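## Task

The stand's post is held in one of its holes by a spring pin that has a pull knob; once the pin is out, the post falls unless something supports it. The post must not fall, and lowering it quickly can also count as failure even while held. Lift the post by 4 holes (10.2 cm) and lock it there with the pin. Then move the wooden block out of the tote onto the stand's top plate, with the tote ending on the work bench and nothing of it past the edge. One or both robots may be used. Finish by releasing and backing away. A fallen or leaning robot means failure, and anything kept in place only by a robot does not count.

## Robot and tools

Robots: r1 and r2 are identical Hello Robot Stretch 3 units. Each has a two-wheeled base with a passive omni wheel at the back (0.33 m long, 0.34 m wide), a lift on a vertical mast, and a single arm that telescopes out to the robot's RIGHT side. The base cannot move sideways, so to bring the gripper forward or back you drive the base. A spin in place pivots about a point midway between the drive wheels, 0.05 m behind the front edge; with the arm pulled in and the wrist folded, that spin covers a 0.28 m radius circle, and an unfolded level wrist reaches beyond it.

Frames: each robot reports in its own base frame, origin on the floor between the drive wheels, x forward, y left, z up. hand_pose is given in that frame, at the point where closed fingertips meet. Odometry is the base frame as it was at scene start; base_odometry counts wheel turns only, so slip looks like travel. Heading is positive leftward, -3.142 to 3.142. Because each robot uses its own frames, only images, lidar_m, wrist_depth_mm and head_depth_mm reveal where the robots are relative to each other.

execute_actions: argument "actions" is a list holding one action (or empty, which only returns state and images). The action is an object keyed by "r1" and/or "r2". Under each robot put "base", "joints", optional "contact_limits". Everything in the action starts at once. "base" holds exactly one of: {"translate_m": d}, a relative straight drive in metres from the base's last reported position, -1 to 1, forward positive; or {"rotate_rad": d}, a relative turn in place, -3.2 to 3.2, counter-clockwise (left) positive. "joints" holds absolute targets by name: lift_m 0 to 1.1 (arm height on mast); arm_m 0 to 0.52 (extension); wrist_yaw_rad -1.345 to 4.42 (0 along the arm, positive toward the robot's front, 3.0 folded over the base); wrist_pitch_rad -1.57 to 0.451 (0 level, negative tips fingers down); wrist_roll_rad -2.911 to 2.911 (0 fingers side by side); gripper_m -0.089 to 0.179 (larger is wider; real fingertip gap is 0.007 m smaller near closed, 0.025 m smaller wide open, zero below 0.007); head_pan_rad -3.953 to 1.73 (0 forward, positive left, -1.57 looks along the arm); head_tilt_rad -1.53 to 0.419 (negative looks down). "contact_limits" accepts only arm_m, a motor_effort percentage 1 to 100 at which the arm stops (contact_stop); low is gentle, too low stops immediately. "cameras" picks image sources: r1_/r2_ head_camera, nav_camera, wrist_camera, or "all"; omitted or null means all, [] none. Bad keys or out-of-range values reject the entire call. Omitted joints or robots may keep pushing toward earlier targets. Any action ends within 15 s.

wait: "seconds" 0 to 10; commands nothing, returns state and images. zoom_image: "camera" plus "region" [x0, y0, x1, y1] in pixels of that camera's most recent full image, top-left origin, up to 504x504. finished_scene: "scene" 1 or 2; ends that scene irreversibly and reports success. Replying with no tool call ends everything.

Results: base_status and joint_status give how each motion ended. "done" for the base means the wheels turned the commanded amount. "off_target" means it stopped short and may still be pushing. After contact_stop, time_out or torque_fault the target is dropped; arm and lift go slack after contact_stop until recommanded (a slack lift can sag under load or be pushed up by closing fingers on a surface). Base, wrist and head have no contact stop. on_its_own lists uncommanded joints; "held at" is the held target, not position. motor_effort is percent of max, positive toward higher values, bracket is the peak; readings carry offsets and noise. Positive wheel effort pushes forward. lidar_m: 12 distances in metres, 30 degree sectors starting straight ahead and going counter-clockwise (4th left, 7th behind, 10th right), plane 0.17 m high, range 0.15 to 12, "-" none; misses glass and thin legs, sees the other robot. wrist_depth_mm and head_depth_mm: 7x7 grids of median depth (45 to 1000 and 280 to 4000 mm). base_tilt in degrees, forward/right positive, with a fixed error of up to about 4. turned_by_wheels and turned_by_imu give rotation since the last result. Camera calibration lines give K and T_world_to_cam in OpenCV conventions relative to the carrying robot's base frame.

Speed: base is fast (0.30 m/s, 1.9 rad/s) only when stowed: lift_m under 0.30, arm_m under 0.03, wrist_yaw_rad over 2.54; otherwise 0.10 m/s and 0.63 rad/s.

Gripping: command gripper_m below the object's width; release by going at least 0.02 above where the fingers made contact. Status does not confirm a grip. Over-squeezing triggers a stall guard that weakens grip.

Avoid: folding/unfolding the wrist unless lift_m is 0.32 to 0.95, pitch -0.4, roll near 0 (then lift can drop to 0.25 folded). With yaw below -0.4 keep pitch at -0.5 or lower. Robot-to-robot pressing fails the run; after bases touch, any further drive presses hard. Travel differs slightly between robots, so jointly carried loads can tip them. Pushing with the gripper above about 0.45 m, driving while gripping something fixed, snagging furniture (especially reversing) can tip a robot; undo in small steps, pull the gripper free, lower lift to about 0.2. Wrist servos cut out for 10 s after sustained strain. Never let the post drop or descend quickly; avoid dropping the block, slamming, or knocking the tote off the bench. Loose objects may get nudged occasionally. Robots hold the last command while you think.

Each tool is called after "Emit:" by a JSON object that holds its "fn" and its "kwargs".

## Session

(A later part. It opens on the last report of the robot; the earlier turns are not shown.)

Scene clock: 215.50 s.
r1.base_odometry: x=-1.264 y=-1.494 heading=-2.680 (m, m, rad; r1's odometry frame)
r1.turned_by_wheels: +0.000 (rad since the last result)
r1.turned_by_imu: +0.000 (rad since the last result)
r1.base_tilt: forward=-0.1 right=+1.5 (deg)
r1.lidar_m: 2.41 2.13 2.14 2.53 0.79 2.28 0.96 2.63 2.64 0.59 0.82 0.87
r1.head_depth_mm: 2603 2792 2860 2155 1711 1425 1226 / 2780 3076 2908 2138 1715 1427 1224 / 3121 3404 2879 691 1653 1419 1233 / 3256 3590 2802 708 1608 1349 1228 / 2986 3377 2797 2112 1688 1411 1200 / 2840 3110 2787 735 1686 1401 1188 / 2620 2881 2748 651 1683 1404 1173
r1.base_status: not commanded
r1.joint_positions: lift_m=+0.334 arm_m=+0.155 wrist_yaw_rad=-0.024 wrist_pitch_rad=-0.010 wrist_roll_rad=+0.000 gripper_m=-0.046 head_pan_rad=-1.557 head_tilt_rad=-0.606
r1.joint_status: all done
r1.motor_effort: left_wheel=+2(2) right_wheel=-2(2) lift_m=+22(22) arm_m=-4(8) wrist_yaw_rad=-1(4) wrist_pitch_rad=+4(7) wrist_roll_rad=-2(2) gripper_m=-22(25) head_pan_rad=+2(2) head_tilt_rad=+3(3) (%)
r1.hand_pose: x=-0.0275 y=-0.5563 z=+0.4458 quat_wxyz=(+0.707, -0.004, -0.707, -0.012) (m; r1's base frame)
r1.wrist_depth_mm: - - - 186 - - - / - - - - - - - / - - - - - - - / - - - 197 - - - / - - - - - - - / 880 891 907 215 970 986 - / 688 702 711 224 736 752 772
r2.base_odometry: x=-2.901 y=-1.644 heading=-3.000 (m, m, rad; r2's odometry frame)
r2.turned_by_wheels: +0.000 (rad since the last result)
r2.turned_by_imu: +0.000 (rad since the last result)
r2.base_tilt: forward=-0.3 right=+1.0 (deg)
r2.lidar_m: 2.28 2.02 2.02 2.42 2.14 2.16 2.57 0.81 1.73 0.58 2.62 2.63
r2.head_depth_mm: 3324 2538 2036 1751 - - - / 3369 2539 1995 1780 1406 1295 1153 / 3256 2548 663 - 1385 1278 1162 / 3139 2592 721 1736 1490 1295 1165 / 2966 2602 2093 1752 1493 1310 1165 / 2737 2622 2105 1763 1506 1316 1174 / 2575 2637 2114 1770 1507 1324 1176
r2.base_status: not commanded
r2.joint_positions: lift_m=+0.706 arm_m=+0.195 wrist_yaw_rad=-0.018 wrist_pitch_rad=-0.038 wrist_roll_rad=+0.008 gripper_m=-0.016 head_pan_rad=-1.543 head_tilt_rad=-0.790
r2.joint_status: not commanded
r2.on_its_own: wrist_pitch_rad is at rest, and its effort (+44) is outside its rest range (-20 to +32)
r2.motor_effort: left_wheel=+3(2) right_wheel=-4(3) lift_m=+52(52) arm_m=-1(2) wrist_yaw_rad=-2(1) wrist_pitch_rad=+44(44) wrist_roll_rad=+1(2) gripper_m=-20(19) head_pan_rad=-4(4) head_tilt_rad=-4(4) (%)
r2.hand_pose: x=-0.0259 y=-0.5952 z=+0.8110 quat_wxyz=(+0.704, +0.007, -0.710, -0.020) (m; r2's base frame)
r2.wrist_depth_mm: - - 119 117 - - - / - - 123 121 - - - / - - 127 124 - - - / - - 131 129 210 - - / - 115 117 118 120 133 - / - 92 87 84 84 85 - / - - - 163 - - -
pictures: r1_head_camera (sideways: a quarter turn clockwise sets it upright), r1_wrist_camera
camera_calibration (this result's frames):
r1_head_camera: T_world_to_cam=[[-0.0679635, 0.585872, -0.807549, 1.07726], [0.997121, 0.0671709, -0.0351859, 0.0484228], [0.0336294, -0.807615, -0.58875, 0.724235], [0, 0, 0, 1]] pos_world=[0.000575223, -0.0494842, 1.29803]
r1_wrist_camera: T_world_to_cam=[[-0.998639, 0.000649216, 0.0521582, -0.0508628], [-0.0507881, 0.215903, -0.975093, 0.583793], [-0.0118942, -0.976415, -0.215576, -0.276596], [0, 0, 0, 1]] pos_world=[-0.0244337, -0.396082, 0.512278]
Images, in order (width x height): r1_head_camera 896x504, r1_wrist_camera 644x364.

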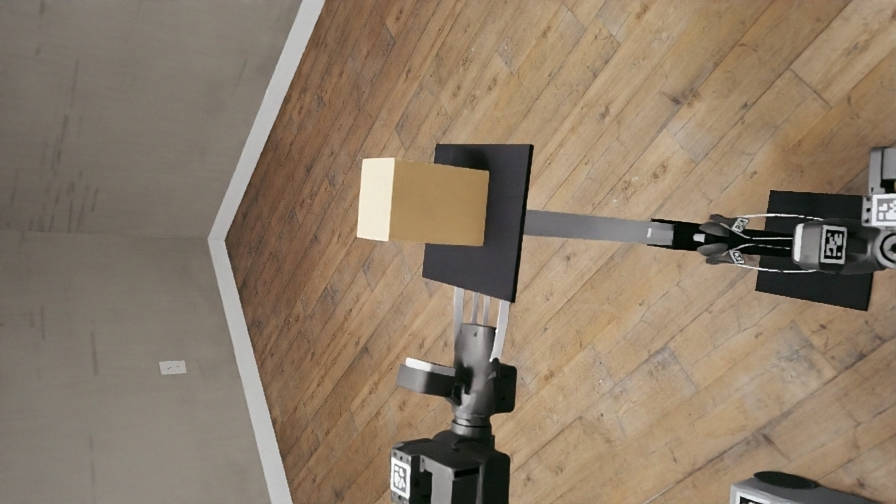

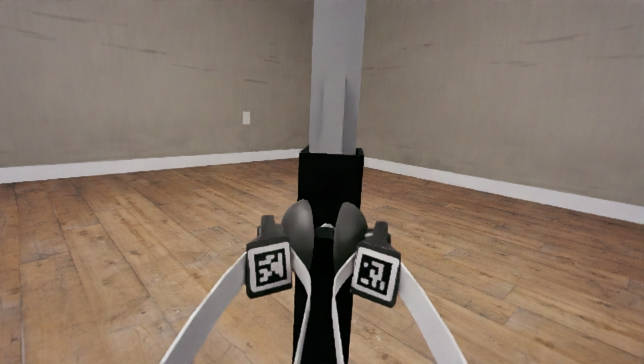

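Emit:
{"fn": "execute_actions", "kwargs": {"actions": [{"r1":{"joints":{"gripper_m":0.05}}}], "cameras": []}}

Emit:
{"fn": "execute_actions", "kwargs": {"actions": [{"r1":{"joints":{"arm_m":0.168,"lift_m":0.326,"wrist_yaw_rad":-0.035}},"r2":{"joints":{"lift_m":0.712}}}], "cameras": ["r1_wrist_camera"]}}

Emit:
{"fn": "execute_actions", "kwargs": {"actions": [{"r1":{"joints":{"gripper_m":-0.07}},"r2":{"joints":{"lift_m":0.717}}}], "cameras": []}}

Emit:
{"fn": "execute_actions", "kwargs": {"actions": [{"r1":{"joints":{"arm_m":0.153}}}], "cameras": ["r1_wrist_camera","r1_head_camera"]}}

Scene clock: 225.93 s.
r1.base_odometry: x=-1.264 y=-1.494 heading=-2.680 (m, m, rad; r1's odometry frame)
r1.turned_by_wheels: +0.000 (rad since the last result)
r1.turned_by_imu: +0.001 (rad since the last result)
r1.base_tilt: forward=-0.2 right=+1.4 (deg)
r1.lidar_m: 2.41 2.14 2.14 2.54 0.79 2.28 0.96 2.63 2.63 0.59 0.81 0.88
r1.head_depth_mm: 2599 2797 2885 2171 1706 1437 1222 / 2844 3018 2846 2157 1707 1430 1213 / 3129 3313 2882 688 1665 1415 1223 / 3268 3576 2846 706 1594 1333 1226 / 3008 3359 2787 2083 1680 1404 1202 / 2816 3077 2784 736 1683 1408 1201 / 2599 2862 2753 651 1670 1391 1170
r1.base_status: not commanded
r1.joint_positions: lift_m=+0.334 arm_m=+0.155 wrist_yaw_rad=-0.024 wrist_pitch_rad=-0.016 wrist_roll_rad=+0.000 gripper_m=+0.050 head_pan_rad=-1.557 head_tilt_rad=-0.606
r1.joint_status: all done
r1.motor_effort: left_wheel=+2(2) right_wheel=-2(2) lift_m=+22(22) arm_m=-2(4) wrist_yaw_rad=+0(1) wrist_pitch_rad=+6(6) wrist_roll_rad=-2(2) gripper_m=-1(86) head_pan_rad=+2(2) head_tilt_rad=+3(3) (%)
r1.hand_pose: x=-0.0275 y=-0.5559 z=+0.4444 quat_wxyz=(+0.707, -0.002, -0.707, -0.014) (m; r1's base frame)
r1.wrist_depth_mm: - - - 186 - - - / - - - - - - - / - - - - - - - / - - - 199 - - - / - - - 203 - - - / 888 882 858 215 938 971 - / 687 690 703 225 730 754 768
r2.base_odometry: x=-2.901 y=-1.644 heading=-3.000 (m, m, rad; r2's odometry frame)
r2.turned_by_wheels: +0.000 (rad since the last result)
r2.turned_by_imu: +0.000 (rad since the last result)
r2.base_tilt: forward=-0.2 right=+1.1 (deg)
r2.lidar_m: 2.27 2.02 2.03 2.41 2.15 2.15 2.56 0.81 1.72 0.58 2.62 2.63
r2.head_depth_mm: 3314 2533 2048 1756 - - - / 3354 2546 2003 1787 1407 1293 1154 / 3256 2582 662 - 1386 1274 1160 / 3146 2575 721 1729 1493 1294 1160 / 2941 2602 2096 1743 1497 1315 1169 / 2743 2624 2125 1750 1506 1316 1175 / 2545 2678 2113 1755 1507 1320 1171
r2.base_status: not commanded
r2.joint_positions: lift_m=+0.706 arm_m=+0.195 wrist_yaw_rad=-0.018 wrist_pitch_rad=-0.038 wrist_roll_rad=+0.008 gripper_m=-0.016 head_pan_rad=-1.543 head_tilt_rad=-0.790
r2.joint_status: not commanded
r2.on_its_own: wrist_pitch_rad is at rest, and its effort (+44) is outside its rest range (-20 to +32)
r2.motor_effort: left_wheel=+2(3) right_wheel=-4(3) lift_m=+52(52) arm_m=-1(2) wrist_yaw_rad=-1(1) wrist_pitch_rad=+44(44) wrist_roll_rad=+1(1) gripper_m=-20(19) head_pan_rad=-4(4) head_tilt_rad=-4(4) (%)
r2.hand_pose: x=-0.0259 y=-0.5952 z=+0.8110 quat_wxyz=(+0.704, +0.007, -0.710, -0.020) (m; r2's base frame)
r2.wrist_depth_mm: - - 119 117 - - - / - - 123 120 - - - / - - 128 124 - - - / - - 132 129 210 - - / - 115 117 119 120 133 - / - 92 87 85 84 85 - / - - - 164 - - -
pictures: none
No camera images: the call's "cameras" was empty. Leave "cameras" out to get every camera's image.

Scene clock: 226.83 s.
r1.base_odometry: x=-1.264 y=-1.494 heading=-2.680 (m, m, rad; r1's odometry frame)
r1.turned_by_wheels: +0.000 (rad since the last result)
r1.turned_by_imu: +0.000 (rad since the last result)
r1.base_tilt: forward=-0.2 right=+1.5 (deg)
r1.lidar_m: 2.41 2.14 2.14 2.54 0.79 2.28 0.96 2.64 2.63 0.59 0.82 0.87
r1.head_depth_mm: 2610 2803 2906 2159 1718 1425 1230 / 2808 3084 2902 2162 1721 1426 1221 / 3080 3367 2886 690 1660 1418 1239 / 3261 3550 2840 708 1600 1348 1212 / 3015 3346 2812 2125 1693 1414 1205 / 2761 3120 2789 726 1687 1400 1195 / 2651 2844 2766 645 1667 1388 1178
r1.base_status: not commanded
r1.joint_positions: lift_m=+0.326 arm_m=+0.168 wrist_yaw_rad=-0.033 wrist_pitch_rad=-0.017 wrist_roll_rad=+0.000 gripper_m=+0.050 head_pan_rad=-1.557 head_tilt_rad=-0.606
r1.joint_status: all done
r1.motor_effort: left_wheel=+2(2) right_wheel=-1(2) lift_m=+17(17) arm_m=+1(2) wrist_yaw_rad=-1(3) wrist_pitch_rad=+6(6) wrist_roll_rad=-2(2) gripper_m=+0(0) head_pan_rad=+2(2) head_tilt_rad=+3(3) (%)
r1.hand_pose: x=-0.0299 y=-0.5684 z=+0.4366 quat_wxyz=(+0.707, -0.006, -0.707, -0.018) (m; r1's base frame)
r1.wrist_depth_mm: - - - 174 - - - / - - - 181 - - - / - - - 183 - - - / - - - 185 - - - / - - - 189 - - - / 844 871 841 200 922 944 981 / 670 677 689 211 711 749 744
r2.base_odometry: x=-2.901 y=-1.644 heading=-3.000 (m, m, rad; r2's odometry frame)
r2.turned_by_wheels: +0.000 (rad since the last result)
r2.turned_by_imu: +0.000 (rad since the last result)
r2.base_tilt: forward=-0.3 right=+1.0 (deg)
r2.lidar_m: 2.28 2.02 2.03 2.41 2.15 2.15 2.57 0.81 1.73 0.58 2.62 2.63
r2.head_depth_mm: 3313 2517 2048 1751 - - 1150 / 3346 2547 1989 1805 1411 1290 1155 / 3270 2566 660 - 1387 1275 1159 / 3139 2599 719 1740 1498 1298 1164 / 2948 2620 2098 1746 1499 1311 1170 / 2759 2629 2108 1750 1503 1316 1173 / 2559 2661 2110 1767 1508 1322 1175
r2.base_status: not commanded
r2.joint_positions: lift_m=+0.711 arm_m=+0.195 wrist_yaw_rad=-0.018 wrist_pitch_rad=-0.055 wrist_roll_rad=+0.008 gripper_m=-0.016 head_pan_rad=-1.543 head_tilt_rad=-0.790
r2.joint_status: all done
r2.on_its_own: wrist_pitch_rad is at rest, and its effort (+52) is outside its rest range (-20 to +32)
r2.motor_effort: left_wheel=+3(3) right_wheel=-4(4) lift_m=+54(54) arm_m=-2(2) wrist_yaw_rad=-1(2) wrist_pitch_rad=+52(53) wrist_roll_rad=+1(1) gripper_m=-20(20) head_pan_rad=-4(4) head_tilt_rad=-4(5) (%)
r2.hand_pose: x=-0.0259 y=-0.5947 z=+0.8115 quat_wxyz=(+0.704, +0.013, -0.710, -0.026) (m; r2's base frame)
r2.wrist_depth_mm: - - 118 116 - - - / - - 122 119 - - - / - - 127 124 - - - / - - 132 128 206 - - / - 117 119 121 122 135 - / - 90 87 86 87 88 - / - - - 164 - - -
pictures: r1_wrist_camera
camera_calibration (this result's frames):
r1_wrist_camera: T_world_to_cam=[[-0.998599, 0.00975141, 0.0520132, -0.0475412], [-0.0485448, 0.2225, -0.973723, 0.580492], [-0.0210681, -0.974884, -0.221715, -0.287221], [0, 0, 0, 1]] pos_world=[-0.0253459, -0.408703, 0.50403]
Images, in order (width x height): r1_wrist_camera 644x364.

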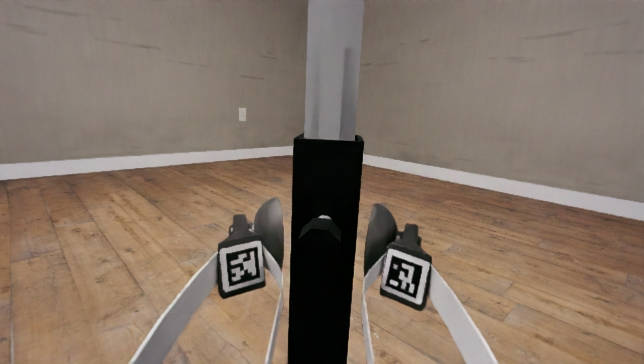

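Scene clock: 228.53 s.
r1.base_odometry: x=-1.264 y=-1.494 heading=-2.680 (m, m, rad; r1's odometry frame)
r1.turned_by_wheels: +0.000 (rad since the last result)
r1.turned_by_imu: +0.000 (rad since the last result)
r1.base_tilt: forward=-0.2 right=+1.4 (deg)
r1.lidar_m: 2.41 2.13 2.14 2.54 0.79 2.29 0.96 2.64 2.65 0.59 0.81 0.87
r1.head_depth_mm: 2571 2776 2886 2156 1720 1443 1220 / 2806 3069 2869 2147 1723 1430 1223 / 3075 3421 2859 685 1661 1413 1239 / 3265 3567 2840 706 1615 1331 1212 / 3041 3386 2801 2086 1690 1406 1206 / 2798 3061 2792 721 1678 1384 1202 / 2609 2882 2757 637 1665 1394 1180
r1.base_status: not commanded
r1.joint_positions: lift_m=+0.326 arm_m=+0.168 wrist_yaw_rad=-0.029 wrist_pitch_rad=-0.017 wrist_roll_rad=+0.000 gripper_m=-0.068 head_pan_rad=-1.557 head_tilt_rad=-0.606
r1.joint_status: all done
r1.motor_effort: left_wheel=+2(2) right_wheel=-3(3) lift_m=+17(17) arm_m=-3(3) wrist_yaw_rad=-4(5) wrist_pitch_rad=+6(6) wrist_roll_rad=-2(2) gripper_m=-32(100) head_pan_rad=+2(2) head_tilt_rad=+3(3) (%)
r1.hand_pose: x=-0.0288 y=-0.5690 z=+0.4366 quat_wxyz=(+0.707, -0.004, -0.707, -0.016) (m; r1's base frame)
r1.wrist_depth_mm: - - - 174 - - - / - - - 181 - - - / - - - 182 - - - / - - - 184 - - - / - - - 153 - - - / 848 865 876 201 958 982 984 / 661 689 687 210 717 731 745
r2.base_odometry: x=-2.901 y=-1.644 heading=-3.000 (m, m, rad; r2's odometry frame)
r2.turned_by_wheels: +0.000 (rad since the last result)
r2.turned_by_imu: +0.000 (rad since the last result)
r2.base_tilt: forward=-0.2 right=+1.1 (deg)
r2.lidar_m: 2.28 2.02 2.03 2.41 2.15 2.15 2.57 0.81 1.72 0.58 2.62 2.63
r2.head_depth_mm: 3365 2512 2038 1757 - - 1148 / 3384 2533 1990 1805 1413 1294 1155 / 3271 2394 660 - 1389 1279 1163 / 3115 2596 716 1733 1492 1296 1161 / 2959 2604 2089 1735 1496 1313 1163 / 2748 2618 2098 1762 1503 1315 1174 / 2553 2636 2138 1757 1509 1321 1176
r2.base_status: not commanded
r2.joint_positions: lift_m=+0.716 arm_m=+0.195 wrist_yaw_rad=-0.017 wrist_pitch_rad=-0.066 wrist_roll_rad=+0.008 gripper_m=-0.016 head_pan_rad=-1.543 head_tilt_rad=-0.790
r2.joint_status: all done
r2.on_its_own: wrist_pitch_rad is at rest, and its effort (+58) is outside its rest range (-20 to +32)
r2.motor_effort: left_wheel=+3(2) right_wheel=-4(3) lift_m=+54(56) arm_m=-2(2) wrist_yaw_rad=-2(1) wrist_pitch_rad=+58(59) wrist_roll_rad=+1(1) gripper_m=-19(19) head_pan_rad=-4(3) head_tilt_rad=-4(5) (%)
r2.hand_pose: x=-0.0259 y=-0.5942 z=+0.8138 quat_wxyz=(+0.704, +0.017, -0.709, -0.030) (m; r2's base frame)
r2.wrist_depth_mm: - - 117 115 - - - / - - 121 119 - - - / - - 126 123 - - - / - - 132 128 204 - - / - 118 120 122 124 136 - / - 91 87 88 89 90 - / - - - 165 - - -
pictures: none
No camera images: the call's "cameras" was empty. Leave "cameras" out to get every camera's image.

Scene clock: 229.47 s.
r1.base_odometry: x=-1.264 y=-1.494 heading=-2.680 (m, m, rad; r1's odometry frame)
r1.turned_by_wheels: +0.000 (rad since the last result)
r1.turned_by_imu: +0.000 (rad since the last result)
r1.base_tilt: forward=-0.2 right=+1.5 (deg)
r1.lidar_m: 2.41 2.13 2.13 2.54 0.79 2.28 0.96 2.63 2.65 0.59 0.82 0.87
r1.head_depth_mm: 2578 2749 2892 2174 1730 1436 1224 / 2803 3018 2879 2159 1725 1418 1223 / 3128 3432 2849 687 1656 1421 1222 / 3224 3584 2853 707 1602 1345 1198 / 2987 3340 2838 2110 1686 1404 1202 / 2819 3036 2811 720 1680 1396 1201 / 2611 2848 2792 635 1687 1399 1181
r1.base_status: not commanded
r1.joint_positions: lift_m=+0.326 arm_m=+0.153 wrist_yaw_rad=-0.027 wrist_pitch_rad=-0.014 wrist_roll_rad=+0.000 gripper_m=-0.065 head_pan_rad=-1.557 head_tilt_rad=-0.606
r1.joint_status: all done
r1.motor_effort: left_wheel=+3(3) right_wheel=-3(4) lift_m=+17(18) arm_m=-5(9) wrist_yaw_rad=-5(5) wrist_pitch_rad=+5(6) wrist_roll_rad=-2(2) gripper_m=-30(32) head_pan_rad=+2(2) head_tilt_rad=+3(3) (%)
r1.hand_pose: x=-0.0283 y=-0.5542 z=+0.4371 quat_wxyz=(+0.707, -0.004, -0.707, -0.015) (m; r1's base frame)
r1.wrist_depth_mm: - - - 188 - - - / - - - - - - - / - - - 199 - - - / - - - 201 - - - / - - - 168 - - - / 856 869 868 217 946 972 989 / 669 680 688 228 719 741 757
r2.base_odometry: x=-2.901 y=-1.644 heading=-3.000 (m, m, rad; r2's odometry frame)
r2.turned_by_wheels: +0.000 (rad since the last result)
r2.turned_by_imu: +0.000 (rad since the last result)
r2.base_tilt: forward=-0.3 right=+1.1 (deg)
r2.lidar_m: 2.28 2.02 2.03 2.41 2.15 2.15 2.56 0.81 1.72 0.58 2.62 2.63
r2.head_depth_mm: 3337 2536 2043 1753 - - 1153 / 3371 2548 2000 1805 1420 1294 1151 / 3281 2392 659 - 1388 1276 1157 / 3170 2587 716 1725 1489 1296 1165 / 2970 2624 2096 1744 1495 1309 1164 / 2762 2631 2106 1751 1503 1313 1173 / 2555 2640 2116 1757 1511 1321 1177
r2.base_status: not commanded
r2.joint_positions: lift_m=+0.716 arm_m=+0.195 wrist_yaw_rad=-0.017 wrist_pitch_rad=-0.065 wrist_roll_rad=+0.008 gripper_m=-0.016 head_pan_rad=-1.543 head_tilt_rad=-0.790
r2.joint_status: not commanded
r2.on_its_own: wrist_pitch_rad is at rest, and its effort (+57) is outside its rest range (-20 to +32)
r2.motor_effort: left_wheel=+3(3) right_wheel=-3(4) lift_m=+54(54) arm_m=-3(2) wrist_yaw_rad=-1(1) wrist_pitch_rad=+57(58) wrist_roll_rad=+1(1) gripper_m=-20(19) head_pan_rad=-4(4) head_tilt_rad=-5(5) (%)
r2.hand_pose: x=-0.0259 y=-0.5943 z=+0.8140 quat_wxyz=(+0.704, +0.017, -0.709, -0.029) (m; r2's base frame)
r2.wrist_depth_mm: - - 117 115 - - - / - - 121 119 - - - / - - 127 124 - - - / - - 132 128 202 - - / - 118 120 122 123 136 - / - 91 87 87 88 89 - / - - - 165 - - -
pictures: r1_head_camera (sideways: a quarter turn clockwise sets it upright), r1_wrist_camera
camera_calibration (this result's frames):
r1_head_camera: T_world_to_cam=[[-0.0679636, 0.585871, -0.807549, 1.07726], [0.997121, 0.067171, -0.0351859, 0.0484229], [0.0336295, -0.807616, -0.58875, 0.724234], [0, 0, 0, 1]] pos_world=[0.000575229, -0.0494842, 1.29803]
r1_wrist_camera: T_world_to_cam=[[-0.998637, 0.00370789, 0.0520654, -0.0495087], [-0.0499754, 0.220001, -0.974219, 0.576752], [-0.0150667, -0.975493, -0.219516, -0.274359], [0, 0, 0, 1]] pos_world=[-0.0247514, -0.394337, 0.504234]
Images, in order (width x height): r1_head_camera 896x504, r1_wrist_camera 644x364.

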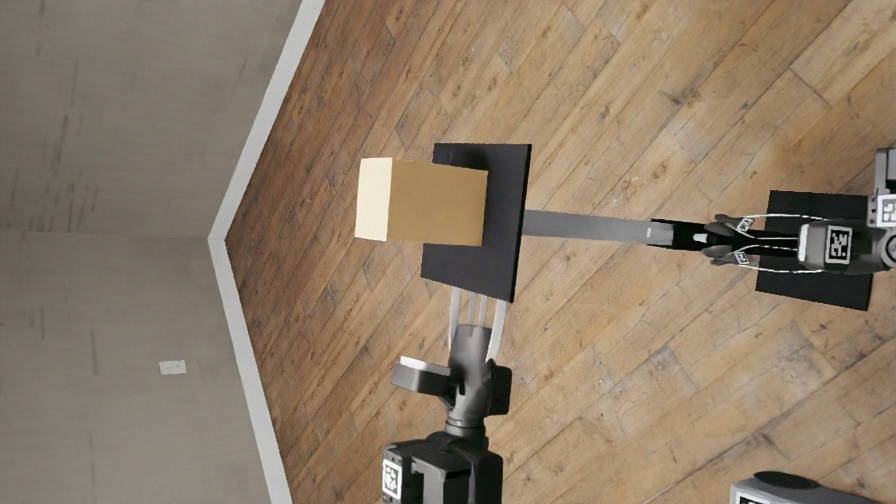

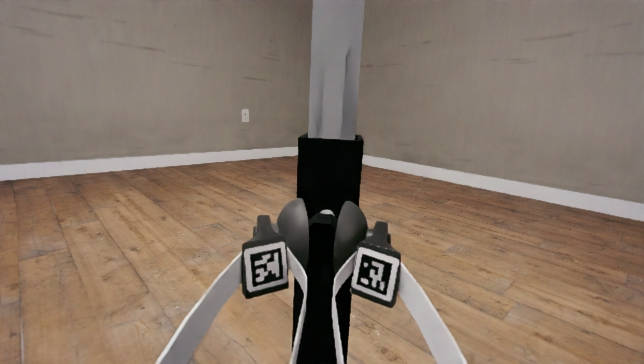

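Pin moved this time.

Emit:
{"fn": "execute_actions", "kwargs": {"actions": [{"r2":{"joints":{"lift_m":0.727}}}], "cameras": []}}

Scene clock: 241.30 s.
r1.base_odometry: x=-1.264 y=-1.494 heading=-2.680 (m, m, rad; r1's odometry frame)
r1.turned_by_wheels: +0.000 (rad since the last result)
r1.turned_by_imu: +0.001 (rad since the last result)
r1.base_tilt: forward=-0.2 right=+1.5 (deg)
r1.lidar_m: 2.41 2.13 2.14 2.53 0.79 2.29 0.96 2.63 2.64 0.59 0.82 0.87
r1.head_depth_mm: 2574 2790 2905 2180 1729 1443 1231 / 2813 3061 2892 2148 1715 1435 1220 / 3108 3358 2872 680 1652 1425 1230 / 3245 3564 2826 699 1650 1350 1202 / 3031 3335 2799 1886 1691 1408 1206 / 2831 3074 2817 712 1672 1390 1196 / 2623 2858 2758 640 1670 1398 1164
r1.base_status: not commanded
r1.joint_positions: lift_m=+0.326 arm_m=+0.153 wrist_yaw_rad=-0.027 wrist_pitch_rad=-0.014 wrist_roll_rad=+0.000 gripper_m=-0.043 head_pan_rad=-1.557 head_tilt_rad=-0.606
r1.joint_status: not commanded
r1.on_its_own: gripper_m is held at -0.044, not at your -0.070, by its stall guard, which is not easing now
r1.motor_effort: left_wheel=+2(3) right_wheel=-3(4) lift_m=+17(17) arm_m=-5(5) wrist_yaw_rad=-6(5) wrist_pitch_rad=+5(5) wrist_roll_rad=-2(1) gripper_m=-22(23) head_pan_rad=+2(2) head_tilt_rad=+3(3) (%)
r1.hand_pose: x=-0.0283 y=-0.5542 z=+0.4371 quat_wxyz=(+0.707, -0.004, -0.707, -0.015) (m; r1's base frame)
r1.wrist_depth_mm: - - - 188 - - - / - - - - - - - / - - - 199 - - - / - - - 201 - - - / - - - 167 - - - / 856 871 871 218 938 975 - / 681 689 698 228 720 731 751
r2.base_odometry: x=-2.901 y=-1.644 heading=-3.000 (m, m, rad; r2's odometry frame)
r2.turned_by_wheels: +0.000 (rad since the last result)
r2.turned_by_imu: +0.001 (rad since the last result)
r2.base_tilt: forward=-0.2 right=+1.0 (deg)
r2.lidar_m: 2.28 2.02 2.02 2.41 2.15 2.15 2.57 0.81 1.72 0.58 2.63 2.64
r2.head_depth_mm: 3320 2530 2039 1789 - - 1153 / 3363 2556 1946 1806 1413 1294 1153 / 3293 2394 659 - 1393 1274 1160 / 3123 2593 707 1731 1492 1296 1163 / 2962 2612 2087 1739 1499 1312 1164 / 2742 2614 2121 1749 1505 1320 1173 / 2558 2630 2122 1769 1509 1322 1174
r2.base_status: not commanded
r2.joint_positions: lift_m=+0.726 arm_m=+0.195 wrist_yaw_rad=-0.017 wrist_pitch_rad=-0.085 wrist_roll_rad=+0.008 gripper_m=-0.016 head_pan_rad=-1.543 head_tilt_rad=-0.790
r2.joint_status: all done
r2.on_its_own: wrist_pitch_rad is at rest, and its effort (+67) is outside its rest range (-20 to +32)
r2.motor_effort: left_wheel=+3(3) right_wheel=-3(4) lift_m=+56(57) arm_m=-3(2) wrist_yaw_rad=-1(1) wrist_pitch_rad=+67(70) wrist_roll_rad=+2(1) gripper_m=-20(20) head_pan_rad=-3(4) head_tilt_rad=-4(3) (%)
r2.hand_pose: x=-0.0259 y=-0.5934 z=+0.8189 quat_wxyz=(+0.704, +0.024, -0.709, -0.036) (m; r2's base frame)
r2.wrist_depth_mm: - - 116 114 - - - / - - 121 118 - - - / - - 126 123 - - - / - - 132 128 200 - - / - 121 122 124 126 149 - / - 93 89 90 91 92 - / - - - 167 - - -
pictures: none
No camera images: the call's "cameras" was empty. Leave "cameras" out to get every camera's image.

Free with friction; go quickly.

Emit:
{"fn": "execute_actions", "kwargs": {"actions": [{"r2":{"joints":{"lift_m":0.818}},"r1":{"joints":{"arm_m":0.148,"gripper_m":-0.075}}}], "cameras": []}}

Emit:
{"fn": "execute_actions", "kwargs": {"actions": [{"r1":{"joints":{"gripper_m":0.06}}}], "cameras": ["r1_wrist_camera","r1_head_camera","r2_nav_camera"]}}

Scene clock: 248.73 s.
r1.base_odometry: x=-1.264 y=-1.494 heading=-2.680 (m, m, rad; r1's odometry frame)
r1.turned_by_wheels: +0.000 (rad since the last result)
r1.turned_by_imu: +0.001 (rad since the last result)
r1.base_tilt: forward=-0.2 right=+1.5 (deg)
r1.lidar_m: 2.41 2.13 2.14 2.54 0.79 2.29 0.96 2.64 2.64 0.59 0.81 0.87
r1.head_depth_mm: 2573 2783 2808 2160 1721 1423 1224 / 2792 3072 2880 2127 1729 1437 1216 / 3120 3371 2887 687 1661 1424 1226 / 3234 3628 2799 705 1602 1362 1202 / 3075 3385 2795 1976 1691 1415 1212 / 2852 3067 2780 699 1690 1396 1202 / 2596 2837 2792 665 1681 1400 1170
r1.base_status: not commanded
r1.joint_positions: lift_m=+0.326 arm_m=+0.148 wrist_yaw_rad=-0.027 wrist_pitch_rad=-0.014 wrist_roll_rad=+0.000 gripper_m=-0.073 head_pan_rad=-1.557 head_tilt_rad=-0.605
r1.joint_status: all done
r1.motor_effort: left_wheel=+2(2) right_wheel=-3(3) lift_m=+17(17) arm_m=-2(3) wrist_yaw_rad=-5(4) wrist_pitch_rad=+5(5) wrist_roll_rad=-2(2) gripper_m=-2(100) head_pan_rad=+2(2) head_tilt_rad=+3(3) (%)
r1.hand_pose: x=-0.0284 y=-0.5489 z=+0.4371 quat_wxyz=(+0.707, -0.004, -0.707, -0.015) (m; r1's base frame)
r1.wrist_depth_mm: - - - 194 - - - / - - - - - - - / - - - 205 - - - / - - - 207 - - - / - - - - - - - / 858 872 892 223 950 957 - / 680 691 694 236 722 729 757
r2.base_odometry: x=-2.901 y=-1.644 heading=-3.000 (m, m, rad; r2's odometry frame)
r2.turned_by_wheels: +0.000 (rad since the last result)
r2.turned_by_imu: +0.001 (rad since the last result)
r2.base_tilt: forward=-0.3 right=+1.1 (deg)
r2.lidar_m: 2.28 2.02 2.02 2.41 2.15 2.15 2.56 0.81 1.72 0.58 2.63 2.62
r2.head_depth_mm: 3346 2517 2038 - - 1285 1151 / 3367 2549 2018 - 1421 1293 1155 / 3245 2392 658 - 1388 1274 1157 / 3143 2607 717 1725 1492 1294 1166 / 2956 2611 2092 1745 1501 1311 1165 / 2739 2610 2103 1756 1499 1316 1172 / 2561 2649 2126 1760 1511 1317 1175
r2.base_status: not commanded
r2.joint_positions: lift_m=+0.761 arm_m=+0.195 wrist_yaw_rad=-0.017 wrist_pitch_rad=-0.262 wrist_roll_rad=+0.027 gripper_m=-0.016 head_pan_rad=-1.543 head_tilt_rad=-0.790
r2.joint_status: lift_m contact_stop (moved +0.036 of +0.092)
r2.on_its_own: wrist_pitch_rad is held at -0.102, not at your +0.050, by its stall guard, which is still easing; lift_m is slack since a contact_stop, until your next command for it (your +0.818 is given up)
r2.motor_effort: left_wheel=+3(5) right_wheel=-4(4) lift_m=+30(70) arm_m=-3(4) wrist_yaw_rad=-1(1) wrist_pitch_rad=+80(93) wrist_roll_rad=-9(9) gripper_m=-17(19) head_pan_rad=-4(4) head_tilt_rad=-3(3) (%)
r2.hand_pose: x=-0.0256 y=-0.5816 z=+0.8105 quat_wxyz=(+0.691, +0.085, -0.711, -0.100) (m; r2's base frame)
r2.wrist_depth_mm: - - 112 110 - - - / - - 120 117 - - - / - - 129 125 - - - / - - 140 135 169 - - / - 125 126 126 126 140 - / - 104 100 101 101 101 - / - - - 200 - - -
pictures: none
No camera images: the call's "cameras" was empty. Leave "cameras" out to get every camera's image.

not run: a stop came earlier in this reply.

Emit:
{"fn": "execute_actions", "kwargs": {"actions": [{"r1":{"joints":{"gripper_m":0.05}},"r2":{"joints":{"lift_m":0.69,"wrist_pitch_rad":0.05,"gripper_m":0.05}}}], "cameras": ["r1_wrist_camera","r1_head_camera"]}}

Emit:
{"fn": "execute_actions", "kwargs": {"actions": [{"r1":{"joints":{"arm_m":0.173,"lift_m":0.324,"wrist_yaw_rad":-0.03}},"r2":{"joints":{"lift_m":0.719}}}], "cameras": []}}

Emit:
{"fn": "execute_actions", "kwargs": {"actions": [{"r1":{"joints":{"gripper_m":-0.08}}}], "cameras": ["r1_wrist_camera"]}}

Emit:
{"fn": "execute_actions", "kwargs": {"actions": [{"r1":{"joints":{"arm_m":0.148}}}], "cameras": ["r1_head_camera"]}}

Emit:
{"fn": "execute_actions", "kwargs": {"actions": [{"r2":{"joints":{"lift_m":0.732}}}], "cameras": ["r1_wrist_camera"]}}

Scene clock: 260.33 s.
r1.base_odometry: x=-1.264 y=-1.494 heading=-2.680 (m, m, rad; r1's odometry frame)
r1.turned_by_wheels: +0.000 (rad since the last result)
r1.turned_by_imu: +0.001 (rad since the last result)
r1.base_tilt: forward=-0.2 right=+1.4 (deg)
r1.lidar_m: 2.41 2.13 2.14 2.54 0.79 2.28 0.96 2.64 2.63 0.59 0.81 0.87
r1.head_depth_mm: 2610 2784 2837 2161 1717 1425 1219 / 2822 3073 2899 2155 1721 1430 1214 / 3099 3361 2845 687 1665 1414 1213 / 3259 3653 2829 708 1609 1351 1213 / 3020 3388 2776 2123 1675 1402 1202 / 2769 3108 2778 729 1657 1401 1205 / 2585 2857 2725 652 1685 1390 1168
r1.base_status: not commanded
r1.joint_positions: lift_m=+0.326 arm_m=+0.148 wrist_yaw_rad=-0.033 wrist_pitch_rad=-0.016 wrist_roll_rad=+0.000 gripper_m=+0.050 head_pan_rad=-1.557 head_tilt_rad=-0.605
r1.joint_status: all done
r1.motor_effort: left_wheel=+2(2) right_wheel=-2(4) lift_m=+17(17) arm_m=-2(2) wrist_yaw_rad=-2(5) wrist_pitch_rad=+5(6) wrist_roll_rad=-2(2) gripper_m=+0(86) head_pan_rad=+2(2) head_tilt_rad=+2(2) (%)
r1.hand_pose: x=-0.0298 y=-0.5488 z=+0.4368 quat_wxyz=(+0.707, -0.006, -0.707, -0.017) (m; r1's base frame)
r1.wrist_depth_mm: - - - - - - - / - - - 200 - - - / - - - 202 - - - / - - - 206 - - - / - - - 211 - - - / 850 871 847 223 911 978 990 / 675 682 696 235 712 742 754
r2.base_odometry: x=-2.901 y=-1.644 heading=-3.000 (m, m, rad; r2's odometry frame)
r2.turned_by_wheels: +0.000 (rad since the last result)
r2.turned_by_imu: +0.001 (rad since the last result)
r2.base_tilt: forward=-0.2 right=+1.0 (deg)
r2.lidar_m: 2.28 2.02 2.03 2.41 2.15 2.15 2.56 0.81 1.72 0.58 2.63 2.63
r2.head_depth_mm: 3367 2532 2042 1749 - - - / 3347 2553 1984 1784 - 1303 1156 / 3284 2577 661 - 1383 1272 1154 / 3129 2586 721 1744 1489 1293 1162 / 2950 2614 2088 1743 1498 1311 1169 / 2755 2626 2111 1758 1501 1316 1170 / 2554 2640 2117 1763 1506 1325 1176
r2.base_status: not commanded
r2.joint_positions: lift_m=+0.691 arm_m=+0.195 wrist_yaw_rad=-0.022 wrist_pitch_rad=+0.016 wrist_roll_rad=+0.016 gripper_m=+0.050 head_pan_rad=-1.543 head_tilt_rad=-0.790
r2.joint_status: all done
r2.motor_effort: left_wheel=+0(3) right_wheel=-1(3) lift_m=+16(26) arm_m=+2(2) wrist_yaw_rad=+2(2) wrist_pitch_rad=+17(91) wrist_roll_rad=-3(8) gripper_m=+2(82) head_pan_rad=-4(4) head_tilt_rad=-4(4) (%)
r2.hand_pose: x=-0.0271 y=-0.5962 z=+0.8092 quat_wxyz=(+0.702, -0.013, -0.713, -0.003) (m; r2's base frame)
r2.wrist_depth_mm: - - 123 122 - - - / - - 127 125 - - - / - - 130 128 - - - / - - 134 131 225 - - / - 108 110 110 111 112 - / - - 86 85 82 80 - / - - - 160 - - -
pictures: r1_head_camera (sideways: a quarter turn clockwise sets it upright), r1_wrist_camera
camera_calibration (this result's frames):
r1_head_camera: T_world_to_cam=[[-0.0679621, 0.585778, -0.807617, 1.07735], [0.997121, 0.0671667, -0.0351921, 0.0484309], [0.0336302, -0.807684, -0.588656, 0.724112], [0, 0, 0, 1]] pos_world=[0.000575223, -0.0494846, 1.29804]
r1_wrist_camera: T_world_to_cam=[[-0.9986, 0.00953342, 0.0520383, -0.0478073], [-0.048636, 0.221643, -0.973914, 0.575951], [-0.0208187, -0.975081, -0.220869, -0.268548], [0, 0, 0, 1]] pos_world=[-0.0253192, -0.389056, 0.504101]
Images, in order (width x height): r1_head_camera 896x504, r1_wrist_camera 644x364.

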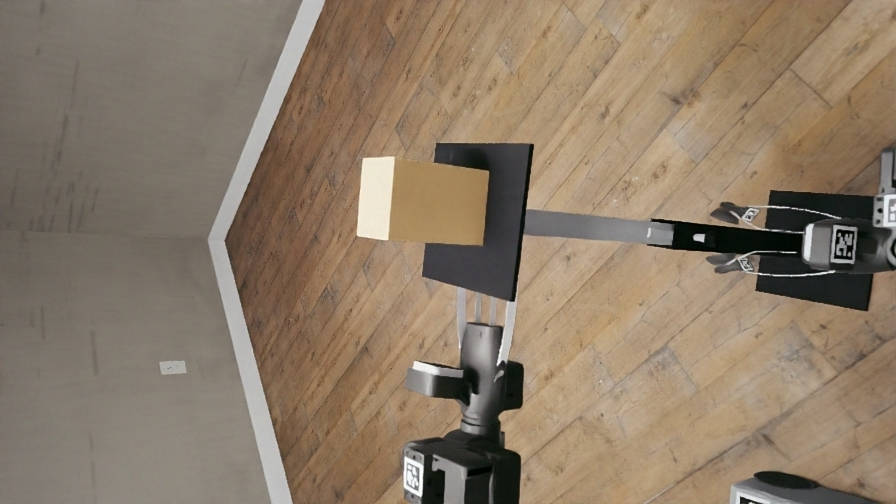

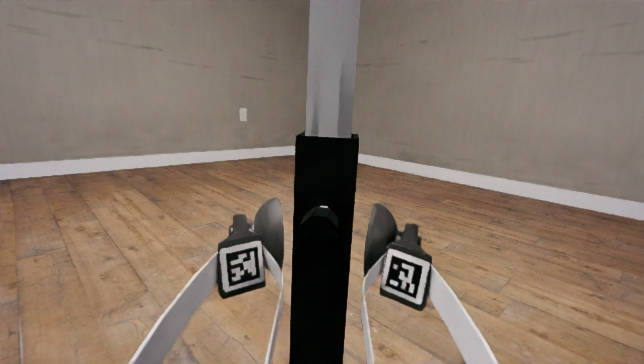

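Scene clock: 261.47 s.
r1.base_odometry: x=-1.264 y=-1.494 heading=-2.680 (m, m, rad; r1's odometry frame)
r1.turned_by_wheels: +0.000 (rad since the last result)
r1.turned_by_imu: +0.000 (rad since the last result)
r1.base_tilt: forward=-0.1 right=+1.5 (deg)
r1.lidar_m: 2.41 2.13 2.14 2.54 0.79 2.29 0.96 2.64 2.65 0.59 0.81 0.87
r1.head_depth_mm: 2577 2805 2840 2170 1736 1432 1217 / 2852 3075 2832 2159 1713 1424 1222 / 3066 3375 2860 689 1655 1408 1247 / 3296 3547 2824 706 1603 1338 1198 / 3007 3363 2828 2093 1685 1413 1195 / 2795 3082 2821 722 1679 1390 1202 / 2622 2855 2764 640 1686 1385 1168
r1.base_status: not commanded
r1.joint_positions: lift_m=+0.324 arm_m=+0.173 wrist_yaw_rad=-0.032 wrist_pitch_rad=-0.016 wrist_roll_rad=+0.000 gripper_m=+0.050 head_pan_rad=-1.557 head_tilt_rad=-0.605
r1.joint_status: all done
r1.motor_effort: left_wheel=+2(2) right_wheel=-3(1) lift_m=+17(16) arm_m=+1(2) wrist_yaw_rad=+1(2) wrist_pitch_rad=+5(6) wrist_roll_rad=-2(2) gripper_m=+0(0) head_pan_rad=+2(2) head_tilt_rad=+2(3) (%)
r1.hand_pose: x=-0.0296 y=-0.5734 z=+0.4346 quat_wxyz=(+0.707, -0.005, -0.707, -0.017) (m; r1's base frame)
r1.wrist_depth_mm: - - - 169 - - - / - - - 175 - - - / - - - 177 - - - / - - - 180 - - - / - - - 183 - - - / 842 870 846 195 923 966 991 / 665 675 691 205 714 733 753
r2.base_odometry: x=-2.901 y=-1.644 heading=-3.000 (m, m, rad; r2's odometry frame)
r2.turned_by_wheels: +0.000 (rad since the last result)
r2.turned_by_imu: +0.000 (rad since the last result)
r2.base_tilt: forward=-0.2 right=+1.0 (deg)
r2.lidar_m: 2.28 2.02 2.03 2.41 2.14 2.16 2.56 0.81 1.72 0.58 2.62 2.63
r2.head_depth_mm: 3311 2539 2043 1753 - - 1152 / 3342 2550 1990 1799 1417 1293 1156 / 3257 2572 662 - 1385 1274 1162 / 3127 2587 719 1741 1490 1295 1161 / 2952 2610 2091 1741 1498 1309 1164 / 2731 2650 2113 1763 1503 1319 1171 / 2566 2648 2114 1764 1514 1321 1173
r2.base_status: not commanded
r2.joint_positions: lift_m=+0.718 arm_m=+0.195 wrist_yaw_rad=-0.022 wrist_pitch_rad=-0.077 wrist_roll_rad=+0.016 gripper_m=+0.050 head_pan_rad=-1.543 head_tilt_rad=-0.790
r2.joint_status: all done
r2.on_its_own: wrist_pitch_rad is at rest, and its effort (+64) is outside its rest range (-20 to +32)
r2.motor_effort: left_wheel=+0(0) right_wheel=-1(0) lift_m=+54(53) arm_m=+1(2) wrist_yaw_rad=+2(2) wrist_pitch_rad=+64(64) wrist_roll_rad=-3(3) gripper_m=+2(2) head_pan_rad=-4(4) head_tilt_rad=-4(3) (%)
r2.hand_pose: x=-0.0271 y=-0.5933 z=+0.8129 quat_wxyz=(+0.701, +0.019, -0.712, -0.036) (m; r2's base frame)
r2.wrist_depth_mm: - - 117 115 - - - / - - 122 120 - - - / - - 127 125 - - - / - - 132 130 205 - - / - 123 124 125 126 - - / - 95 90 91 91 92 - / - - - 168 - - -
pictures: none
No camera images: the call's "cameras" was empty. Leave "cameras" out to get every camera's image.

Scene clock: 263.27 s.
r1.base_odometry: x=-1.264 y=-1.494 heading=-2.680 (m, m, rad; r1's odometry frame)
r1.turned_by_wheels: +0.000 (rad since the last result)
r1.turned_by_imu: +0.000 (rad since the last result)
r1.base_tilt: forward=-0.1 right=+1.5 (deg)
r1.lidar_m: 2.41 2.14 2.14 2.53 0.79 2.28 0.96 2.64 2.64 0.59 0.81 0.87
r1.head_depth_mm: 2571 2788 2871 2150 1716 1436 1225 / 2827 3097 2868 2159 1715 1434 1219 / 3073 3392 2880 688 1667 1429 1239 / 3184 3599 2845 708 1608 1322 1199 / 3008 3323 2809 2106 1696 1407 1209 / 2812 3087 2786 725 1693 1395 1199 / 2591 2873 2762 640 1671 1397 1178
r1.base_status: not commanded
r1.joint_positions: lift_m=+0.324 arm_m=+0.173 wrist_yaw_rad=-0.035 wrist_pitch_rad=-0.018 wrist_roll_rad=+0.000 gripper_m=-0.078 head_pan_rad=-1.557 head_tilt_rad=-0.605
r1.joint_status: all done
r1.motor_effort: left_wheel=+2(2) right_wheel=-3(3) lift_m=+17(17) arm_m=+3(3) wrist_yaw_rad=+3(3) wrist_pitch_rad=+6(6) wrist_roll_rad=-2(2) gripper_m=-37(100) head_pan_rad=+2(2) head_tilt_rad=+3(3) (%)
r1.hand_pose: x=-0.0303 y=-0.5732 z=+0.4343 quat_wxyz=(+0.707, -0.006, -0.707, -0.019) (m; r1's base frame)
r1.wrist_depth_mm: - - - 170 - - - / - - - 176 - - - / - - - 177 - - - / - - - 180 - - - / - - - 152 - - - / 838 879 828 197 939 957 986 / 669 687 684 206 719 740 748
r2.base_odometry: x=-2.901 y=-1.644 heading=-3.000 (m, m, rad; r2's odometry frame)
r2.turned_by_wheels: +0.000 (rad since the last result)
r2.turned_by_imu: +0.000 (rad since the last result)
r2.base_tilt: forward=-0.4 right=+1.1 (deg)
r2.lidar_m: 2.28 2.02 2.03 2.41 2.15 2.15 2.56 0.81 1.72 0.58 2.63 2.64
r2.head_depth_mm: 3331 2525 2033 1763 - - 1150 / 3357 2542 1995 1804 1419 1291 1156 / 3259 2564 663 - 1381 1277 1162 / 3100 2593 720 1742 1499 1294 1163 / 2955 2619 2096 1747 1494 1317 1164 / 2776 2632 2098 1756 1504 1313 1175 / 2565 2653 2115 1769 1520 1323 1174
r2.base_status: not commanded
r2.joint_positions: lift_m=+0.718 arm_m=+0.195 wrist_yaw_rad=-0.022 wrist_pitch_rad=-0.077 wrist_roll_rad=+0.016 gripper_m=+0.050 head_pan_rad=-1.543 head_tilt_rad=-0.790
r2.joint_status: not commanded
r2.on_its_own: wrist_pitch_rad is at rest, and its effort (+63) is outside its rest range (-20 to +32)
r2.motor_effort: left_wheel=+0(0) right_wheel=+0(0) lift_m=+54(53) arm_m=+1(1) wrist_yaw_rad=+2(2) wrist_pitch_rad=+63(63) wrist_roll_rad=-3(3) gripper_m=+1(1) head_pan_rad=-3(4) head_tilt_rad=-4(4) (%)
r2.hand_pose: x=-0.0271 y=-0.5933 z=+0.8129 quat_wxyz=(+0.701, +0.019, -0.712, -0.036) (m; r2's base frame)
r2.wrist_depth_mm: - - 117 115 - - - / - - 122 120 - - - / - - 127 125 - - - / - - 132 129 204 - - / - 123 124 125 126 - - / - 95 90 91 91 92 - / - - - 168 - - -
pictures: r1_wrist_camera
camera_calibration (this result's frames):
r1_wrist_camera: T_world_to_cam=[[-0.998574, 0.0112537, 0.0521767, -0.0469835], [-0.0483462, 0.223575, -0.973487, 0.579863], [-0.0226207, -0.974622, -0.222712, -0.291886], [0, 0, 0, 1]] pos_world=[-0.025485, -0.413593, 0.501934]
Images, in order (width x height): r1_wrist_camera 644x364.

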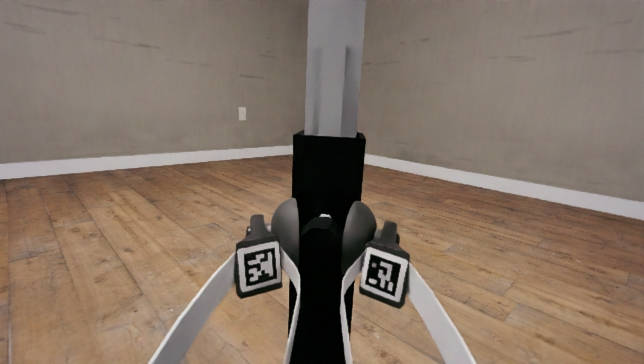

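Scene clock: 264.40 s.
r1.base_odometry: x=-1.264 y=-1.494 heading=-2.680 (m, m, rad; r1's odometry frame)
r1.turned_by_wheels: +0.000 (rad since the last result)
r1.turned_by_imu: +0.000 (rad since the last result)
r1.base_tilt: forward=-0.2 right=+1.5 (deg)
r1.lidar_m: 2.42 2.13 2.14 2.54 0.79 2.27 0.96 2.64 2.64 0.59 0.82 0.87
r1.head_depth_mm: 2600 2754 2864 2145 1728 1438 1222 / 2834 3098 2881 2149 1720 1433 1218 / 3040 3405 2868 689 1642 1420 1223 / 3344 3534 2853 710 1603 1367 1211 / 3016 3384 2768 2122 1679 1423 1208 / 2827 3075 2800 723 1679 1400 1193 / 2611 2874 2776 640 1663 1407 1174
r1.base_status: not commanded
r1.joint_positions: lift_m=+0.324 arm_m=+0.148 wrist_yaw_rad=-0.025 wrist_pitch_rad=-0.016 wrist_roll_rad=-0.001 gripper_m=-0.072 head_pan_rad=-1.557 head_tilt_rad=-0.605
r1.joint_status: all done
r1.on_its_own: gripper_m is held at -0.073, not at your -0.080, by its stall guard, which is still easing
r1.motor_effort: left_wheel=+3(3) right_wheel=-4(3) lift_m=+17(17) arm_m=-2(12) wrist_yaw_rad=-4(4) wrist_pitch_rad=+6(6) wrist_roll_rad=-1(2) gripper_m=-10(37) head_pan_rad=+2(2) head_tilt_rad=+3(3) (%)
r1.hand_pose: x=-0.0278 y=-0.5489 z=+0.4347 quat_wxyz=(+0.707, -0.003, -0.707, -0.015) (m; r1's base frame)
r1.wrist_depth_mm: - - - 193 - - - / - - - - - - - / - - - 204 - - - / - - - 207 - - - / - - - - - - - / 844 880 872 225 943 948 972 / 676 686 691 236 730 735 740
r2.base_odometry: x=-2.901 y=-1.644 heading=-3.000 (m, m, rad; r2's odometry frame)
r2.turned_by_wheels: +0.000 (rad since the last result)
r2.turned_by_imu: +0.000 (rad since the last result)
r2.base_tilt: forward=-0.2 right=+1.0 (deg)
r2.lidar_m: 2.27 2.02 2.02 2.41 2.15 2.15 2.56 0.81 1.72 0.58 2.63 2.63
r2.head_depth_mm: 3360 2519 2044 1746 - - 1154 / 3346 2536 1996 1802 1414 1293 1156 / 3266 2588 661 - 1383 1278 1160 / 3166 2611 719 1730 1492 1299 1165 / 2951 2622 2094 1747 1494 1309 1168 / 2753 2653 2111 1765 1505 1312 1168 / 2570 2641 2118 1764 1515 1319 1172
r2.base_status: not commanded
r2.joint_positions: lift_m=+0.718 arm_m=+0.195 wrist_yaw_rad=-0.022 wrist_pitch_rad=-0.077 wrist_roll_rad=+0.016 gripper_m=+0.050 head_pan_rad=-1.543 head_tilt_rad=-0.790
r2.joint_status: not commanded
r2.on_its_own: wrist_pitch_rad is at rest, and its effort (+64) is outside its rest range (-20 to +32)
r2.motor_effort: left_wheel=+0(0) right_wheel=+0(0) lift_m=+54(53) arm_m=+0(0) wrist_yaw_rad=+2(2) wrist_pitch_rad=+64(63) wrist_roll_rad=-3(3) gripper_m=+1(1) head_pan_rad=-4(4) head_tilt_rad=-4(5) (%)
r2.hand_pose: x=-0.0271 y=-0.5933 z=+0.8129 quat_wxyz=(+0.701, +0.019, -0.712, -0.036) (m; r2's base frame)
r2.wrist_depth_mm: - - 117 115 - - - / - - 122 119 - - - / - - 127 125 - - - / - - 133 129 205 - - / - 123 124 125 126 - - / - 95 90 91 91 92 - / - - - 168 - - -
pictures: r1_head_camera (sideways: a quarter turn clockwise sets it upright)
camera_calibration (this result's frames):
r1_head_camera: T_world_to_cam=[[-0.0679609, 0.585683, -0.807686, 1.07744], [0.997121, 0.0671627, -0.0351983, 0.048439], [0.0336313, -0.807753, -0.588561, 0.723989], [0, 0, 0, 1]] pos_world=[0.000575235, -0.0494851, 1.29805]
Images, in order (width x height): r1_head_camera 896x504.

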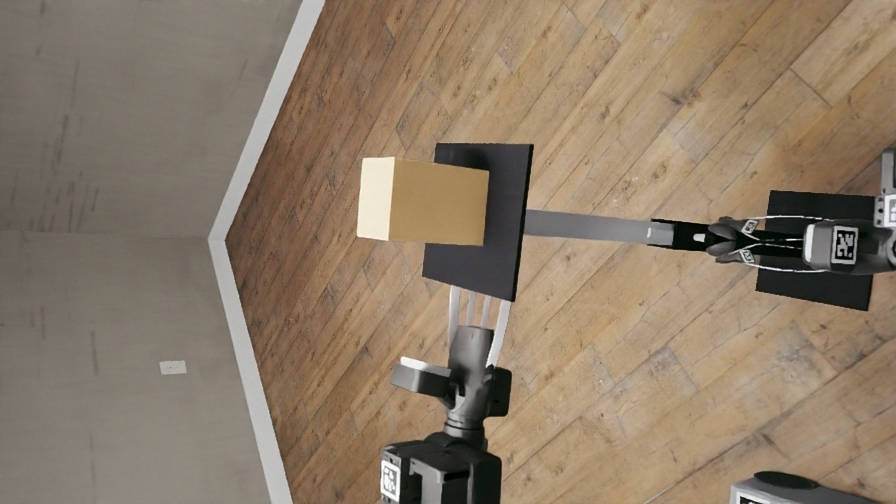

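Scene clock: 265.20 s.
r1.base_odometry: x=-1.264 y=-1.494 heading=-2.680 (m, m, rad; r1's odometry frame)
r1.turned_by_wheels: +0.000 (rad since the last result)
r1.turned_by_imu: +0.000 (rad since the last result)
r1.base_tilt: forward=-0.2 right=+1.5 (deg)
r1.lidar_m: 2.42 2.13 2.14 2.54 0.79 2.29 0.96 2.63 2.64 0.59 0.82 0.87
r1.head_depth_mm: 2572 2769 2866 2147 1729 1437 1227 / 2817 3015 2858 2152 1720 1423 1223 / 3054 3453 2876 686 1657 1428 1226 / 3239 3539 2848 707 1592 1357 1211 / 2974 3329 2806 1907 1682 1413 1198 / 2809 3030 2803 711 1679 1396 1194 / 2617 2827 2756 639 1673 1391 1177
r1.base_status: not commanded
r1.joint_positions: lift_m=+0.324 arm_m=+0.148 wrist_yaw_rad=-0.025 wrist_pitch_rad=-0.016 wrist_roll_rad=-0.001 gripper_m=-0.068 head_pan_rad=-1.557 head_tilt_rad=-0.605
r1.joint_status: not commanded
r1.on_its_own: gripper_m is held at -0.070, not at your -0.080, by its stall guard, which is still easing
r1.motor_effort: left_wheel=+2(2) right_wheel=-4(4) lift_m=+17(17) arm_m=-2(2) wrist_yaw_rad=-3(3) wrist_pitch_rad=+5(5) wrist_roll_rad=-2(2) gripper_m=-27(30) head_pan_rad=+2(2) head_tilt_rad=+2(3) (%)
r1.hand_pose: x=-0.0278 y=-0.5489 z=+0.4347 quat_wxyz=(+0.707, -0.003, -0.707, -0.015) (m; r1's base frame)
r1.wrist_depth_mm: - - - 193 - - - / - - - - - - - / - - - 204 - - - / - - - 207 - - - / - - - - - - - / 856 857 879 225 947 960 970 / 662 683 695 236 713 734 756
r2.base_odometry: x=-2.901 y=-1.644 heading=-3.000 (m, m, rad; r2's odometry frame)
r2.turned_by_wheels: +0.000 (rad since the last result)
r2.turned_by_imu: +0.000 (rad since the last result)
r2.base_tilt: forward=-0.3 right=+1.1 (deg)
r2.lidar_m: 2.27 2.02 2.02 2.41 2.15 2.15 2.56 0.81 1.72 0.58 2.63 2.63
r2.head_depth_mm: 3337 2530 2030 1789 - - 1150 / 3350 2538 1994 1846 1423 1297 1158 / 3267 2384 661 - 1389 1278 1157 / 3130 2585 717 1732 1483 1295 1162 / 2957 2598 2093 1738 1503 1314 1166 / 2749 2637 2108 1742 1502 1312 1173 / 2577 2642 2123 1756 1511 1326 1174
r2.base_status: not commanded
r2.joint_positions: lift_m=+0.731 arm_m=+0.195 wrist_yaw_rad=-0.022 wrist_pitch_rad=-0.115 wrist_roll_rad=+0.016 gripper_m=+0.050 head_pan_rad=-1.543 head_tilt_rad=-0.790
r2.joint_status: all done
r2.on_its_own: wrist_pitch_rad is at rest, and its effort (+82) is outside its rest range (-20 to +32)
r2.motor_effort: left_wheel=+0(0) right_wheel=+0(0) lift_m=+57(58) arm_m=-1(0) wrist_yaw_rad=+2(1) wrist_pitch_rad=+82(83) wrist_roll_rad=-4(3) gripper_m=+1(2) head_pan_rad=-3(4) head_tilt_rad=-4(3) (%)
r2.hand_pose: x=-0.0271 y=-0.5917 z=+0.8163 quat_wxyz=(+0.700, +0.032, -0.712, -0.049) (m; r2's base frame)
r2.wrist_depth_mm: - - 115 113 - - - / - - 121 118 - - - / - - 126 123 - - - / - - 132 129 198 - - / - 127 128 129 131 - - / 105 95 96 96 97 97 - / - - - 171 - 84 -
pictures: r1_wrist_camera
camera_calibration (this result's frames):
r1_wrist_camera: T_world_to_cam=[[-0.998627, 0.00147154, 0.0523602, -0.0502069], [-0.050736, 0.221358, -0.973872, 0.573842], [-0.0130234, -0.975192, -0.220979, -0.268846], [0, 0, 0, 1]] pos_world=[-0.0245248, -0.389127, 0.502068]
Images, in order (width x height): r1_wrist_camera 644x364.

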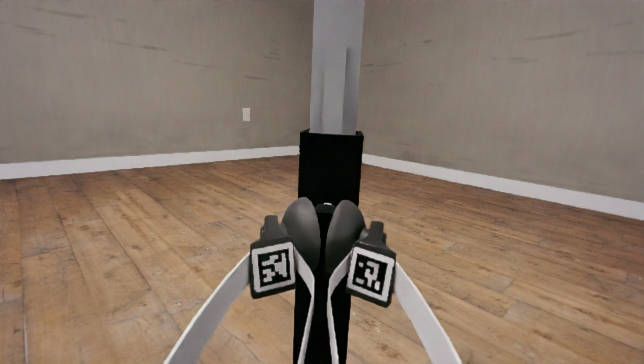

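Emit:
{"fn": "execute_actions", "kwargs": {"actions": [{"r1":{"joints":{"gripper_m":0.05}},"r2":{"joints":{"lift_m":0.695,"wrist_pitch_rad":0.05,"gripper_m":-0.02}}}], "cameras": []}}

Emit:
{"fn": "execute_actions", "kwargs": {"actions": [{"r1":{"joints":{"arm_m":0.169}},"r2":{"joints":{"lift_m":0.7165}}}], "cameras": ["r1_head_camera"]}}

Scene clock: 275.27 s.
r1.base_odometry: x=-1.264 y=-1.494 heading=-2.680 (m, m, rad; r1's odometry frame)
r1.turned_by_wheels: +0.000 (rad since the last result)
r1.turned_by_imu: +0.001 (rad since the last result)
r1.base_tilt: forward=-0.2 right=+1.5 (deg)
r1.lidar_m: 2.42 2.14 2.14 2.53 0.79 2.28 0.96 2.64 2.64 0.59 0.81 0.87
r1.head_depth_mm: 2605 2797 2880 2194 1734 1424 1221 / 2824 3089 2873 2138 1714 1428 1225 / 3077 3430 2855 688 1665 1423 1222 / 3238 3556 2853 709 1612 1340 1203 / 2995 3387 2854 2099 1678 1409 1204 / 2797 3102 2738 727 1680 1403 1208 / 2643 2868 2768 654 1678 1393 1172
r1.base_status: not commanded
r1.joint_positions: lift_m=+0.324 arm_m=+0.148 wrist_yaw_rad=-0.028 wrist_pitch_rad=-0.016 wrist_roll_rad=-0.001 gripper_m=+0.050 head_pan_rad=-1.557 head_tilt_rad=-0.605
r1.joint_status: all done
r1.motor_effort: left_wheel=+2(2) right_wheel=-3(3) lift_m=+18(17) arm_m=-3(2) wrist_yaw_rad=-2(3) wrist_pitch_rad=+6(5) wrist_roll_rad=-2(2) gripper_m=+0(86) head_pan_rad=+2(2) head_tilt_rad=+3(2) (%)
r1.hand_pose: x=-0.0285 y=-0.5489 z=+0.4347 quat_wxyz=(+0.707, -0.004, -0.707, -0.016) (m; r1's base frame)
r1.wrist_depth_mm: - - - 195 - - - / - - - - - - - / - - - 203 - - - / - - - 208 - - - / - - - 214 - - - / 858 868 853 222 925 966 986 / 669 680 694 236 717 731 747
r2.base_odometry: x=-2.901 y=-1.644 heading=-3.000 (m, m, rad; r2's odometry frame)
r2.turned_by_wheels: +0.000 (rad since the last result)
r2.turned_by_imu: +0.001 (rad since the last result)
r2.base_tilt: forward=-0.2 right=+1.0 (deg)
r2.lidar_m: 2.27 2.02 2.02 2.41 2.15 2.15 2.57 0.81 1.72 0.58 2.62 2.63
r2.head_depth_mm: 3357 2523 2032 1759 - - - / 3349 2556 1997 1801 1410 1297 1156 / 3261 2599 664 - 1388 1275 1158 / 3111 2613 722 1734 1493 1295 1166 / 2950 2615 2098 1740 1498 1310 1166 / 2760 2626 2115 1761 1500 1317 1175 / 2547 2640 2130 1766 1511 1321 1172
r2.base_status: not commanded
r2.joint_positions: lift_m=+0.704 arm_m=+0.195 wrist_yaw_rad=-0.018 wrist_pitch_rad=-0.082 wrist_roll_rad=+0.016 gripper_m=-0.019 head_pan_rad=-1.543 head_tilt_rad=-0.791
r2.joint_status: lift_m contact_stop (moved -0.027 of -0.036); wrist_pitch_rad off_target (ended at -0.082, target +0.050); the others done
r2.on_its_own: wrist_pitch_rad is held at -0.132, not at your +0.050, by its stall guard, which is not easing now; lift_m is slack since a contact_stop, until your next command for it (your +0.695 is given up); wrist_pitch_rad is at rest, and its effort (-25) is outside its rest range (-20 to +32)
r2.motor_effort: left_wheel=+1(2) right_wheel=-2(3) lift_m=+30(39) arm_m=+0(1) wrist_yaw_rad=-1(1) wrist_pitch_rad=-25(30) wrist_roll_rad=-3(4) gripper_m=-19(95) head_pan_rad=-3(4) head_tilt_rad=-4(4) (%)
r2.hand_pose: x=-0.0261 y=-0.5931 z=+0.7974 quat_wxyz=(+0.701, +0.023, -0.712, -0.036) (m; r2's base frame)
r2.wrist_depth_mm: - - 120 117 - - - / - - 125 122 - - - / - - 130 127 - - - / - - 133 131 160 - - / 108 95 96 97 97 98 - / - - 89 159 84 - - / - - - 171 - - -
pictures: none
No camera images: the call's "cameras" was empty. Leave "cameras" out to get every camera's image.

not run: a stop came earlier in this reply.


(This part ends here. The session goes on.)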